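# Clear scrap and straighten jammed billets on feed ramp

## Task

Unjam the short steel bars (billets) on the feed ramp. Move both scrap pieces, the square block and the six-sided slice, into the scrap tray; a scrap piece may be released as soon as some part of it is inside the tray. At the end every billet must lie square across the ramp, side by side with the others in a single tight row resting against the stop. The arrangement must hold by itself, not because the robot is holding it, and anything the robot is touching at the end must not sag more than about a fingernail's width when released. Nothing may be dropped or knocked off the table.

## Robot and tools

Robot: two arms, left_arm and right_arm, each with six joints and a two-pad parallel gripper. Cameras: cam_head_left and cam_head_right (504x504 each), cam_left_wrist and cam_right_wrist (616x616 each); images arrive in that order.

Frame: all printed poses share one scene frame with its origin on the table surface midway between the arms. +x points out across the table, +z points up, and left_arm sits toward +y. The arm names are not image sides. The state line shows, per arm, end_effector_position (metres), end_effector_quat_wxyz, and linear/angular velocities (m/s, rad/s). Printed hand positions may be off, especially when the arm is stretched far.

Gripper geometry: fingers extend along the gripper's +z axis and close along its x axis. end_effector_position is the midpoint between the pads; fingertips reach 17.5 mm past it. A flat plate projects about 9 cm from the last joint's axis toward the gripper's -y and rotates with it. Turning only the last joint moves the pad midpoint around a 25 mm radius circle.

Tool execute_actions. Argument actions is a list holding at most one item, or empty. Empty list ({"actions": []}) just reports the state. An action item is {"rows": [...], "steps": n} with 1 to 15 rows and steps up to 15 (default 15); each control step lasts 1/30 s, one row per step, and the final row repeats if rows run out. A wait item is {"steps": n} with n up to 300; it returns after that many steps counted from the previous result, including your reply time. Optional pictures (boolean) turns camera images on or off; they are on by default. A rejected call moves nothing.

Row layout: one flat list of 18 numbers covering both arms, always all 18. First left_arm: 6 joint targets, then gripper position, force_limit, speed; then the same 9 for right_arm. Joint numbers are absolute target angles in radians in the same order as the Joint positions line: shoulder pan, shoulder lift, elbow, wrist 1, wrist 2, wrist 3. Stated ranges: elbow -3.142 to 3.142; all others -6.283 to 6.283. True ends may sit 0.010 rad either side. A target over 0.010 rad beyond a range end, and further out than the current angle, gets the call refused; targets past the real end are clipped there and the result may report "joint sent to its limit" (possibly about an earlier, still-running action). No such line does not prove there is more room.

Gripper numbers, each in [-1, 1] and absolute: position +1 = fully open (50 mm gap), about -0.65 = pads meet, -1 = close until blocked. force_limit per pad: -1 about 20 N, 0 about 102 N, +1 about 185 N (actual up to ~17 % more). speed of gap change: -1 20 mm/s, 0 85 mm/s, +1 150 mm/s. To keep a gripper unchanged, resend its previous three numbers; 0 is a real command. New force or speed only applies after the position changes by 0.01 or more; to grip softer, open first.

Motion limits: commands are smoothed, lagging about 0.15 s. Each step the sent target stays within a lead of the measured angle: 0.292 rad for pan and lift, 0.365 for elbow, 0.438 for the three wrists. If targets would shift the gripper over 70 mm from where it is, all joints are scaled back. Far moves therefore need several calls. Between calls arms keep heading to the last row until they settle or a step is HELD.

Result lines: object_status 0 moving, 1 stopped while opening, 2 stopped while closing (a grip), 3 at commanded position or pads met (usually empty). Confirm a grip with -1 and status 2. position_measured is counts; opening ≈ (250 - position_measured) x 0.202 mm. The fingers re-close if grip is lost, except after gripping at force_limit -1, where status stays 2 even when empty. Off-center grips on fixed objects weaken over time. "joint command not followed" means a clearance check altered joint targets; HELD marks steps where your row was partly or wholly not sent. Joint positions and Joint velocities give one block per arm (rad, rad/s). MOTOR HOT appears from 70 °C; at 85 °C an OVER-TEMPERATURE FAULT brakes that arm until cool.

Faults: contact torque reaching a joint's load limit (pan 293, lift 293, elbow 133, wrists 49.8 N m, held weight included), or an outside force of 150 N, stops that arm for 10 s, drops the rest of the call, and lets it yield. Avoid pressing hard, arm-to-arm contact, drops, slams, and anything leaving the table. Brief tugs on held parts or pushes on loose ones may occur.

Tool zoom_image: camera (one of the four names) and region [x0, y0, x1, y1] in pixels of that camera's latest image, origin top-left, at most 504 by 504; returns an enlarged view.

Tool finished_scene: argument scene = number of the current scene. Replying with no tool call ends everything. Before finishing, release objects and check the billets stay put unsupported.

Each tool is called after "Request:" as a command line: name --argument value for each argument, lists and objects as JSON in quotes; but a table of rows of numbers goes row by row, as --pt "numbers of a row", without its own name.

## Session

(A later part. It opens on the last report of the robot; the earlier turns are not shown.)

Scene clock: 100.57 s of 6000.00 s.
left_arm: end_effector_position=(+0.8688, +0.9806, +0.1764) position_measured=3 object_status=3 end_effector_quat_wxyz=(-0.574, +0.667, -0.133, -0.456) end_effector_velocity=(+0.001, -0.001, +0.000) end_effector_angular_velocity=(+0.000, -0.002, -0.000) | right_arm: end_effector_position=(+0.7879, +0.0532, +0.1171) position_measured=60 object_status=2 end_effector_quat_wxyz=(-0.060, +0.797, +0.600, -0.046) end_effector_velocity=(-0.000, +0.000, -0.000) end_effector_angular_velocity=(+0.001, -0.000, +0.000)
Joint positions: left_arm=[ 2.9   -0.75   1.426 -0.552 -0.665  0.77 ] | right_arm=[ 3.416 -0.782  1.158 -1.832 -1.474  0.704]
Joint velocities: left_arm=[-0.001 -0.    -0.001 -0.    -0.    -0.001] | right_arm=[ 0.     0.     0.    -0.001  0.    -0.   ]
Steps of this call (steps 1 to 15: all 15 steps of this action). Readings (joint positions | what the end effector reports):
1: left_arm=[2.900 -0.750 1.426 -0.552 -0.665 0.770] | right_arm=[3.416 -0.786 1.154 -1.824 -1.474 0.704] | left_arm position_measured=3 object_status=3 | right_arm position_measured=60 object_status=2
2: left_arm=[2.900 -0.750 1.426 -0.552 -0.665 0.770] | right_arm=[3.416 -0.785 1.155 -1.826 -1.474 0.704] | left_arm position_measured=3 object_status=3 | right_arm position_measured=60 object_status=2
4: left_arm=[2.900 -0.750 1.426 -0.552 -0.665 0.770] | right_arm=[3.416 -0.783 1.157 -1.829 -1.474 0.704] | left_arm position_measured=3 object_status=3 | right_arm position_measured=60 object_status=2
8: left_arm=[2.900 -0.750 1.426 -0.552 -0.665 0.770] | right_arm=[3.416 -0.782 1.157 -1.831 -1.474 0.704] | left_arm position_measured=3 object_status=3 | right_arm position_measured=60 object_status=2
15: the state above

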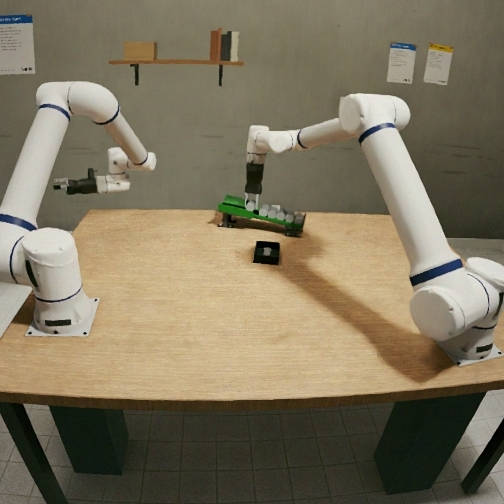

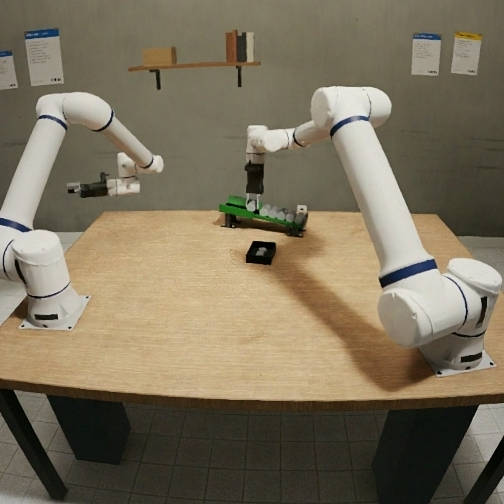

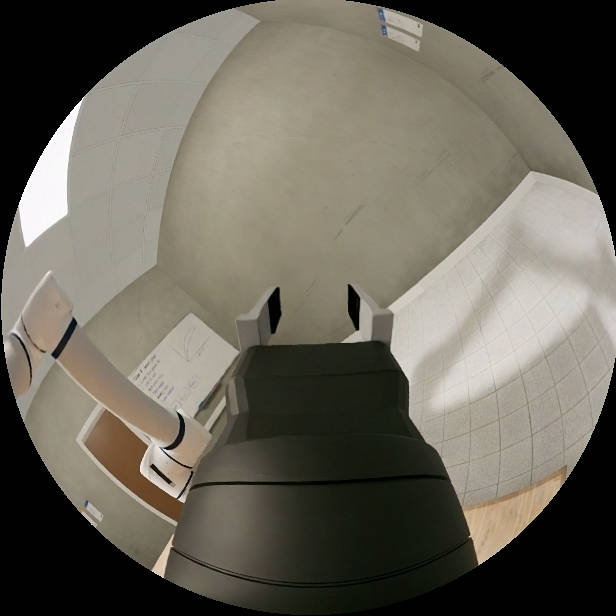

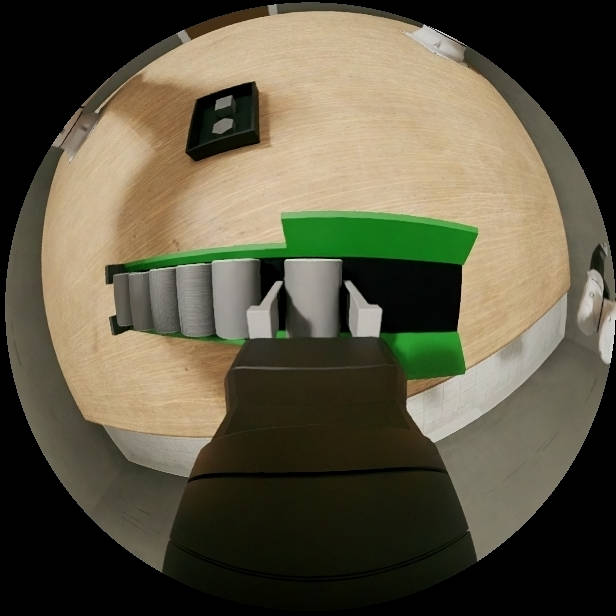

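Request:
execute_actions --actions '[{"rows":[[2.9,-0.75,1.426,-0.552,-0.665,0.77,1,0,0,3.4164,-0.7801,1.1599,-1.8356,-1.474,0.704,-1,0,-0.7]],"steps":15}]'

Request:
zoom_image --camera "cam_head_left" --region '[215,160,310,240]'

Scene clock: 103.90 s of 6000.00 s.
left_arm: end_effector_position=(+0.8688, +0.9806, +0.1764) position_measured=3 object_status=3 end_effector_quat_wxyz=(-0.574, +0.667, -0.133, -0.456) end_effector_velocity=(-0.001, +0.001, -0.001) end_effector_angular_velocity=(+0.001, -0.002, +0.001) | right_arm: end_effector_position=(+0.7878, +0.0532, +0.1141) position_measured=60 object_status=2 end_effector_quat_wxyz=(-0.060, +0.797, +0.600, -0.046) end_effector_velocity=(+0.000, -0.002, -0.002) end_effector_angular_velocity=(-0.002, +0.002, -0.001)
Joint positions: left_arm=[ 2.9   -0.75   1.426 -0.552 -0.665  0.77 ] | right_arm=[ 3.416 -0.78   1.16  -1.836 -1.474  0.704]
Joint velocities: left_arm=[ 0.001  0.     0.001 -0.001 -0.    -0.002] | right_arm=[-0.001  0.001  0.001  0.    -0.001 -0.001]
Steps of this call (steps 1 to 15: the robot went on to your last target; steps 16 to 85: nothing new was sent; steps 86 to 100: all 15 steps of this action). Readings (joint positions | what the end effector reports):
86: left_arm=[2.900 -0.750 1.426 -0.552 -0.665 0.770] | right_arm=[3.416 -0.782 1.158 -1.832 -1.474 0.704] | left_arm position_measured=3 object_status=3 | right_arm position_measured=60 object_status=2
87: left_arm=[2.900 -0.750 1.426 -0.552 -0.665 0.770] | right_arm=[3.416 -0.782 1.158 -1.833 -1.474 0.704] | left_arm position_measured=3 object_status=3 | right_arm position_measured=60 object_status=2
89: left_arm=[2.900 -0.750 1.426 -0.552 -0.665 0.770] | right_arm=[3.416 -0.781 1.159 -1.834 -1.474 0.704] | left_arm position_measured=3 object_status=3 | right_arm position_measured=60 object_status=2
93: left_arm=[2.900 -0.750 1.426 -0.552 -0.665 0.770] | right_arm=[3.416 -0.780 1.160 -1.835 -1.474 0.704] | left_arm position_measured=3 object_status=3 | right_arm position_measured=60 object_status=2
100: the state above

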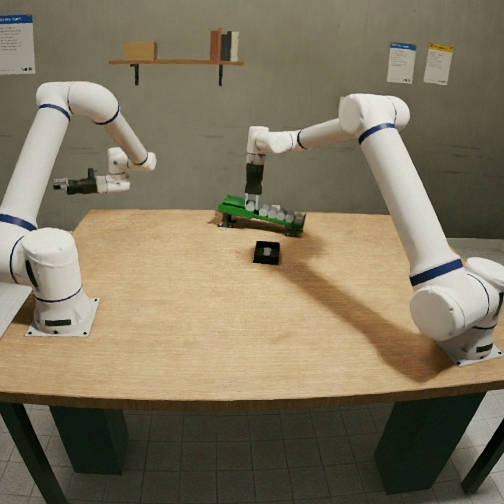

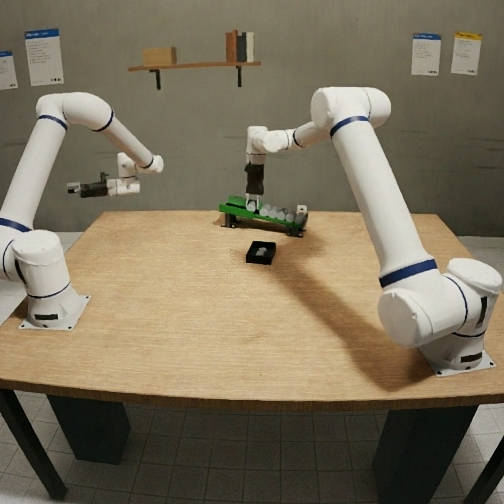

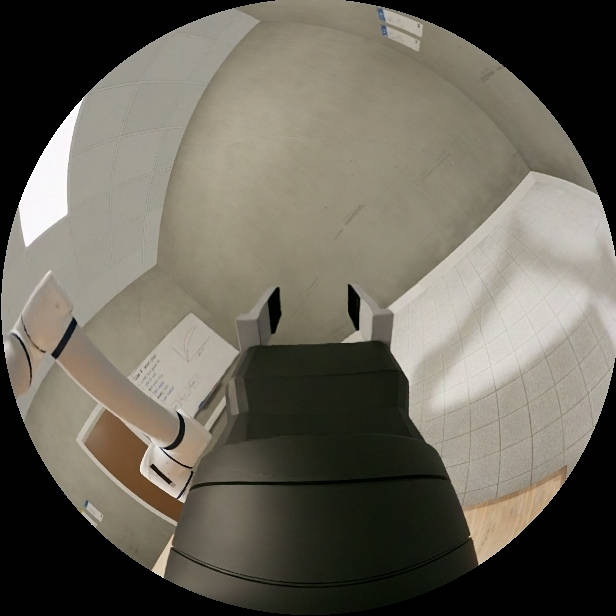

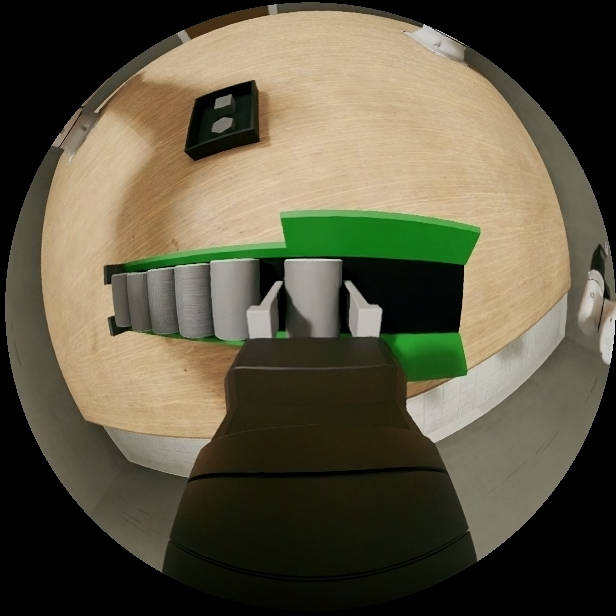

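Region (215, 160, 310, 240) of cam_head_left's 504x504 image, scaled by 5.305, with more detail than that image has; it fills the top 424 rows of this view, and the rest is white.

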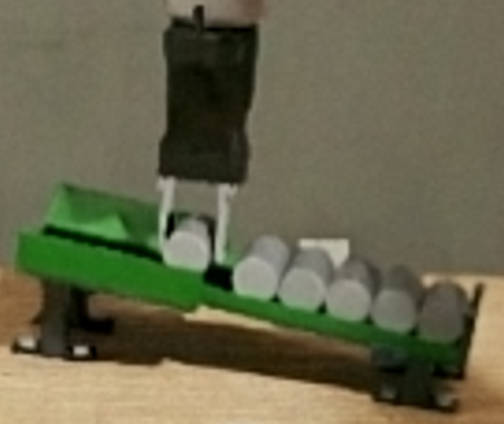

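Face top is about 235 against an expected 240, so roughly 4 mm is left.

Request:
execute_actions --actions '[{"rows":[[2.9,-0.75,1.426,-0.552,-0.665,0.77,1,0,0,3.4164,-0.7782,1.162,-1.8396,-1.474,0.704,-1,0,-0.7]],"steps":15}]' --pictures false

Request:
execute_actions --actions '[{"rows":[[2.9,-0.75,1.426,-0.552,-0.665,0.77,1,0,0,3.4164,-0.7782,1.162,-1.8396,-1.474,0.704,0.8,0,-0.9]],"steps":15}]' --pictures false

Request:
execute_actions --actions '[{"rows":[[2.9,-0.75,1.426,-0.552,-0.665,0.77,1,0,0,3.4164,-0.7859,1.1536,-1.8235,-1.474,0.704,0.8,0,-0.9]],"steps":12}]' --pictures false

Request:
execute_actions --actions '[{"rows":[[2.9,-0.75,1.426,-0.552,-0.665,0.77,1,0,0,3.4164,-0.794,1.1445,-1.8063,-1.474,0.704,0.8,0,-0.9]],"steps":12}]' --pictures false

Request:
execute_actions --actions '[{"rows":[[2.9,-0.75,1.426,-0.552,-0.665,0.77,1,0,0,3.4164,-0.815,1.118,-1.759,-1.474,0.704,0.8,0,-0.9]],"steps":15}]' --pictures false

Request:
execute_actions --actions '[{"steps":30}]'

Scene clock: 110.10 s of 6000.00 s.
left_arm: end_effector_position=(+0.8688, +0.9806, +0.1764) position_measured=3 object_status=3 end_effector_quat_wxyz=(-0.574, +0.667, -0.133, -0.456) end_effector_velocity=(+0.000, -0.000, +0.000) end_effector_angular_velocity=(-0.000, +0.001, -0.000) | right_arm: end_effector_position=(+0.7878, +0.0532, +0.1111) position_measured=60 object_status=2 end_effector_quat_wxyz=(-0.060, +0.797, +0.600, -0.046) end_effector_velocity=(+0.001, -0.000, +0.000) end_effector_angular_velocity=(+0.002, -0.000, -0.001)
Joint positions: left_arm=[ 2.9   -0.75   1.426 -0.552 -0.665  0.77 ] | right_arm=[ 3.416 -0.778  1.162 -1.84  -1.474  0.704]
Joint velocities: left_arm=[-0.     0.    -0.001  0.     0.     0.001] | right_arm=[-0.001  0.    -0.    -0.001  0.001  0.   ]
Steps of this call (steps 1 to 15: the robot went on to your last target; steps 16 to 90: nothing new was sent; then 2.70 s passed at rest; steps 91 to 105: all 15 steps of this action). Readings (joint positions | what the end effector reports):
91: left_arm=[2.900 -0.750 1.426 -0.552 -0.665 0.770] | right_arm=[3.416 -0.780 1.160 -1.836 -1.474 0.704] | left_arm position_measured=3 object_status=3 | right_arm position_measured=60 object_status=2
92: left_arm=[2.900 -0.750 1.426 -0.552 -0.665 0.770] | right_arm=[3.416 -0.780 1.160 -1.837 -1.474 0.704] | left_arm position_measured=3 object_status=3 | right_arm position_measured=60 object_status=2
94: left_arm=[2.900 -0.750 1.426 -0.552 -0.665 0.770] | right_arm=[3.416 -0.779 1.161 -1.838 -1.474 0.704] | left_arm position_measured=3 object_status=3 | right_arm position_measured=60 object_status=2
98: left_arm=[2.900 -0.750 1.426 -0.552 -0.665 0.770] | right_arm=[3.416 -0.778 1.162 -1.839 -1.474 0.704] | left_arm position_measured=3 object_status=3 | right_arm position_measured=60 object_status=2
105: the state above

Scene clock: 110.60 s of 6000.00 s.
left_arm: end_effector_position=(+0.8688, +0.9806, +0.1764) position_measured=3 object_status=3 end_effector_quat_wxyz=(-0.574, +0.667, -0.133, -0.456) end_effector_velocity=(-0.000, +0.001, +0.000) end_effector_angular_velocity=(+0.000, -0.001, +0.001) | right_arm: end_effector_position=(+0.7878, +0.0532, +0.1111) position_measured=32 object_status=3 end_effector_quat_wxyz=(-0.060, +0.797, +0.600, -0.046) end_effector_velocity=(-0.001, -0.000, -0.002) end_effector_angular_velocity=(-0.002, +0.002, +0.001)
Joint positions: left_arm=[ 2.9   -0.75   1.426 -0.552 -0.665  0.77 ] | right_arm=[ 3.416 -0.778  1.162 -1.84  -1.474  0.704]
Joint velocities: left_arm=[ 0.001 -0.    -0.     0.001 -0.    -0.001] | right_arm=[ 0.     0.001  0.002 -0.    -0.001 -0.   ]
Steps of this call (steps 1 to 15: all 15 steps of this action). Readings (joint positions | what the end effector reports):
1: left_arm=[2.900 -0.750 1.426 -0.552 -0.665 0.770] | right_arm=[3.416 -0.778 1.162 -1.840 -1.474 0.704] | left_arm position_measured=3 object_status=3 | right_arm position_measured=57 object_status=0
2: left_arm=[2.900 -0.750 1.426 -0.552 -0.665 0.770] | right_arm=[3.416 -0.778 1.162 -1.840 -1.474 0.704] | left_arm position_measured=3 object_status=3 | right_arm position_measured=53 object_status=0
4: left_arm=[2.900 -0.750 1.426 -0.552 -0.665 0.770] | right_arm=[3.416 -0.778 1.162 -1.840 -1.474 0.704] | left_arm position_measured=3 object_status=3 | right_arm position_measured=44 object_status=0
8: left_arm=[2.900 -0.750 1.426 -0.552 -0.665 0.770] | right_arm=[3.416 -0.778 1.162 -1.840 -1.474 0.704] | left_arm position_measured=3 object_status=3 | right_arm position_measured=32 object_status=0
15: the state above

Scene clock: 111.00 s of 6000.00 s.
left_arm: end_effector_position=(+0.8688, +0.9806, +0.1764) position_measured=3 object_status=3 end_effector_quat_wxyz=(-0.574, +0.667, -0.133, -0.456) end_effector_velocity=(+0.001, -0.001, +0.000) end_effector_angular_velocity=(-0.000, -0.003, -0.001) | right_arm: end_effector_position=(+0.7878, +0.0532, +0.1227) position_measured=32 object_status=3 end_effector_quat_wxyz=(-0.060, +0.797, +0.600, -0.046) end_effector_velocity=(+0.000, +0.001, +0.002) end_effector_angular_velocity=(+0.000, -0.001, +0.001)
Joint positions: left_arm=[ 2.9   -0.75   1.426 -0.552 -0.665  0.77 ] | right_arm=[ 3.416 -0.786  1.154 -1.824 -1.474  0.704]
Joint velocities: left_arm=[-0.001  0.    -0.001 -0.001 -0.    -0.   ] | right_arm=[ 0.    -0.001 -0.002  0.003 -0.    -0.   ]
Steps of this call (steps 1 to 12: all 12 steps of this action). Readings (joint positions | what the end effector reports):
1: left_arm=[2.900 -0.750 1.426 -0.552 -0.665 0.770] | right_arm=[3.416 -0.778 1.162 -1.839 -1.474 0.704] | left_arm position_measured=3 object_status=3 | right_arm position_measured=32 object_status=3
2: left_arm=[2.900 -0.750 1.426 -0.552 -0.665 0.770] | right_arm=[3.416 -0.780 1.160 -1.835 -1.474 0.704] | left_arm position_measured=3 object_status=3 | right_arm position_measured=32 object_status=3
4: left_arm=[2.900 -0.750 1.426 -0.552 -0.665 0.770] | right_arm=[3.416 -0.783 1.156 -1.829 -1.474 0.704] | left_arm position_measured=3 object_status=3 | right_arm position_measured=32 object_status=3
8: left_arm=[2.900 -0.750 1.426 -0.552 -0.665 0.770] | right_arm=[3.416 -0.785 1.154 -1.825 -1.474 0.704] | left_arm position_measured=3 object_status=3 | right_arm position_measured=32 object_status=3
12: the state above

Scene clock: 111.40 s of 6000.00 s.
left_arm: end_effector_position=(+0.8688, +0.9806, +0.1764) position_measured=3 object_status=3 end_effector_quat_wxyz=(-0.574, +0.667, -0.133, -0.456) end_effector_velocity=(+0.000, -0.001, +0.000) end_effector_angular_velocity=(-0.000, -0.001, -0.000) | right_arm: end_effector_position=(+0.7878, +0.0531, +0.1355) position_measured=32 object_status=3 end_effector_quat_wxyz=(-0.060, +0.797, +0.600, -0.046) end_effector_velocity=(-0.001, +0.000, +0.002) end_effector_angular_velocity=(-0.000, +0.001, +0.001)
Joint positions: left_arm=[ 2.9   -0.75   1.426 -0.552 -0.665  0.77 ] | right_arm=[ 3.416 -0.794  1.145 -1.807 -1.474  0.704]
Joint velocities: left_arm=[-0.001 -0.    -0.    -0.    -0.     0.   ] | right_arm=[ 0.001 -0.001 -0.002  0.004  0.    -0.   ]
Steps of this call (steps 1 to 12: all 12 steps of this action). Readings (joint positions | what the end effector reports):
1: left_arm=[2.900 -0.750 1.426 -0.552 -0.665 0.770] | right_arm=[3.416 -0.786 1.153 -1.823 -1.474 0.704] | left_arm position_measured=3 object_status=3 | right_arm position_measured=32 object_status=3
2: left_arm=[2.900 -0.750 1.426 -0.552 -0.665 0.770] | right_arm=[3.416 -0.788 1.151 -1.818 -1.474 0.704] | left_arm position_measured=3 object_status=3 | right_arm position_measured=32 object_status=3
4: left_arm=[2.900 -0.750 1.426 -0.552 -0.665 0.770] | right_arm=[3.416 -0.792 1.147 -1.812 -1.474 0.704] | left_arm position_measured=3 object_status=3 | right_arm position_measured=32 object_status=3
8: left_arm=[2.900 -0.750 1.426 -0.552 -0.665 0.770] | right_arm=[3.416 -0.793 1.145 -1.808 -1.474 0.704] | left_arm position_measured=3 object_status=3 | right_arm position_measured=32 object_status=3
12: the state above

Scene clock: 111.90 s of 6000.00 s.
left_arm: end_effector_position=(+0.8688, +0.9806, +0.1764) position_measured=3 object_status=3 end_effector_quat_wxyz=(-0.574, +0.667, -0.133, -0.456) end_effector_velocity=(-0.000, +0.001, +0.000) end_effector_angular_velocity=(+0.000, -0.001, -0.000) | right_arm: end_effector_position=(+0.7873, +0.0529, +0.1701) position_measured=32 object_status=3 end_effector_quat_wxyz=(-0.060, +0.797, +0.600, -0.045) end_effector_velocity=(+0.001, -0.002, +0.002) end_effector_angular_velocity=(-0.000, +0.001, -0.003)
Joint positions: left_arm=[ 2.9   -0.75   1.426 -0.552 -0.665  0.77 ] | right_arm=[ 3.416 -0.815  1.118 -1.759 -1.474  0.704]
Joint velocities: left_arm=[ 0.001 -0.     0.     0.     0.001 -0.001] | right_arm=[-0.002 -0.002 -0.002  0.004  0.     0.001]
Steps of this call (steps 1 to 15: all 15 steps of this action). Readings (joint positions | what the end effector reports):
1: left_arm=[2.900 -0.750 1.426 -0.552 -0.665 0.770] | right_arm=[3.416 -0.795 1.144 -1.804 -1.474 0.704] | left_arm position_measured=3 object_status=3 | right_arm position_measured=32 object_status=3
2: left_arm=[2.900 -0.750 1.426 -0.552 -0.665 0.770] | right_arm=[3.416 -0.799 1.138 -1.791 -1.474 0.704] | left_arm position_measured=3 object_status=3 | right_arm position_measured=32 object_status=3
4: left_arm=[2.900 -0.750 1.426 -0.552 -0.665 0.770] | right_arm=[3.416 -0.809 1.126 -1.776 -1.474 0.704] | left_arm position_measured=3 object_status=3 | right_arm position_measured=32 object_status=3
8: left_arm=[2.900 -0.750 1.426 -0.552 -0.665 0.770] | right_arm=[3.416 -0.813 1.120 -1.763 -1.474 0.704] | left_arm position_measured=3 object_status=3 | right_arm position_measured=32 object_status=3
15: the state above

Scene clock: 112.90 s of 6000.00 s.
left_arm: end_effector_position=(+0.8688, +0.9806, +0.1764) position_measured=3 object_status=3 end_effector_quat_wxyz=(-0.574, +0.667, -0.133, -0.456) end_effector_velocity=(-0.000, +0.001, -0.000) end_effector_angular_velocity=(-0.001, -0.001, +0.001) | right_arm: end_effector_position=(+0.7873, +0.0529, +0.1704) position_measured=32 object_status=3 end_effector_quat_wxyz=(-0.060, +0.797, +0.600, -0.045) end_effector_velocity=(-0.001, +0.001, +0.001) end_effector_angular_velocity=(+0.001, -0.000, +0.001)
Joint positions: left_arm=[ 2.9   -0.75   1.426 -0.552 -0.665  0.77 ] | right_arm=[ 3.416 -0.815  1.118 -1.759 -1.474  0.704]
Joint velocities: left_arm=[ 0.001 -0.    -0.    -0.002 -0.     0.001] | right_arm=[ 0.001 -0.    -0.    -0.     0.001  0.   ]
Steps of this call (steps 1 to 15: the robot went on to your last target; steps 16 to 30: nothing new was sent). Readings (joint positions | what the end effector reports):
1: left_arm=[2.900 -0.750 1.426 -0.552 -0.665 0.770] | right_arm=[3.416 -0.815 1.118 -1.759 -1.474 0.704] | left_arm position_measured=3 object_status=3 | right_arm position_measured=32 object_status=3
2: left_arm=[2.900 -0.750 1.426 -0.552 -0.665 0.770] | right_arm=[3.416 -0.815 1.118 -1.759 -1.474 0.704] | left_arm position_measured=3 object_status=3 | right_arm position_measured=32 object_status=3
4: left_arm=[2.900 -0.750 1.426 -0.552 -0.665 0.770] | right_arm=[3.416 -0.815 1.118 -1.759 -1.474 0.704] | left_arm position_measured=3 object_status=3 | right_arm position_measured=32 object_status=3
8: left_arm=[2.900 -0.750 1.426 -0.552 -0.665 0.770] | right_arm=[3.416 -0.815 1.118 -1.759 -1.474 0.704] | left_arm position_measured=3 object_status=3 | right_arm position_measured=32 object_status=3
30: the state above
All arms were judged still, so your last target was given up. Only a new action makes them travel on or press farther. Fingers that are still opening or closing keep moving.

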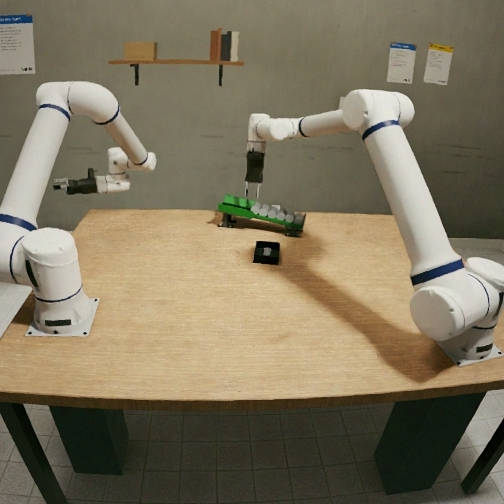

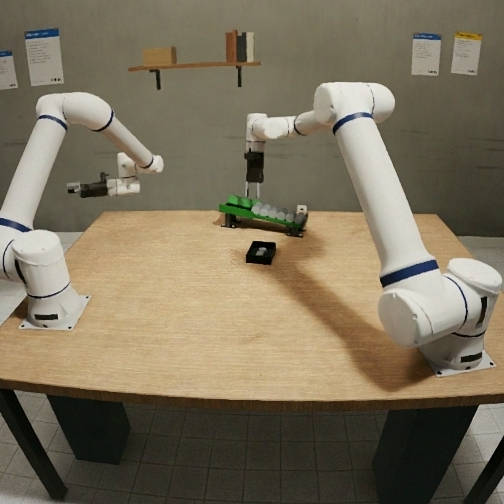

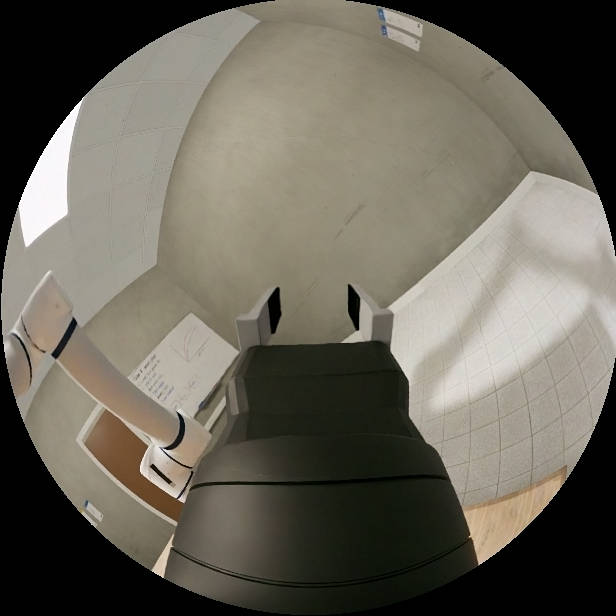

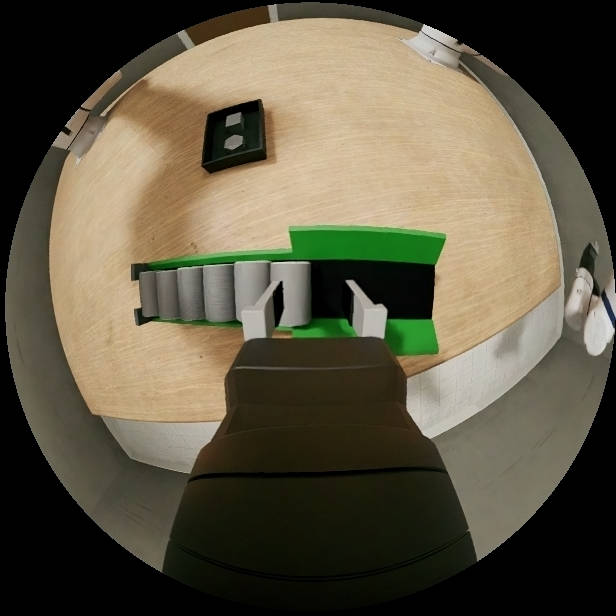

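Request:
finished_scene --scene 2

The scene is finished: the task was done.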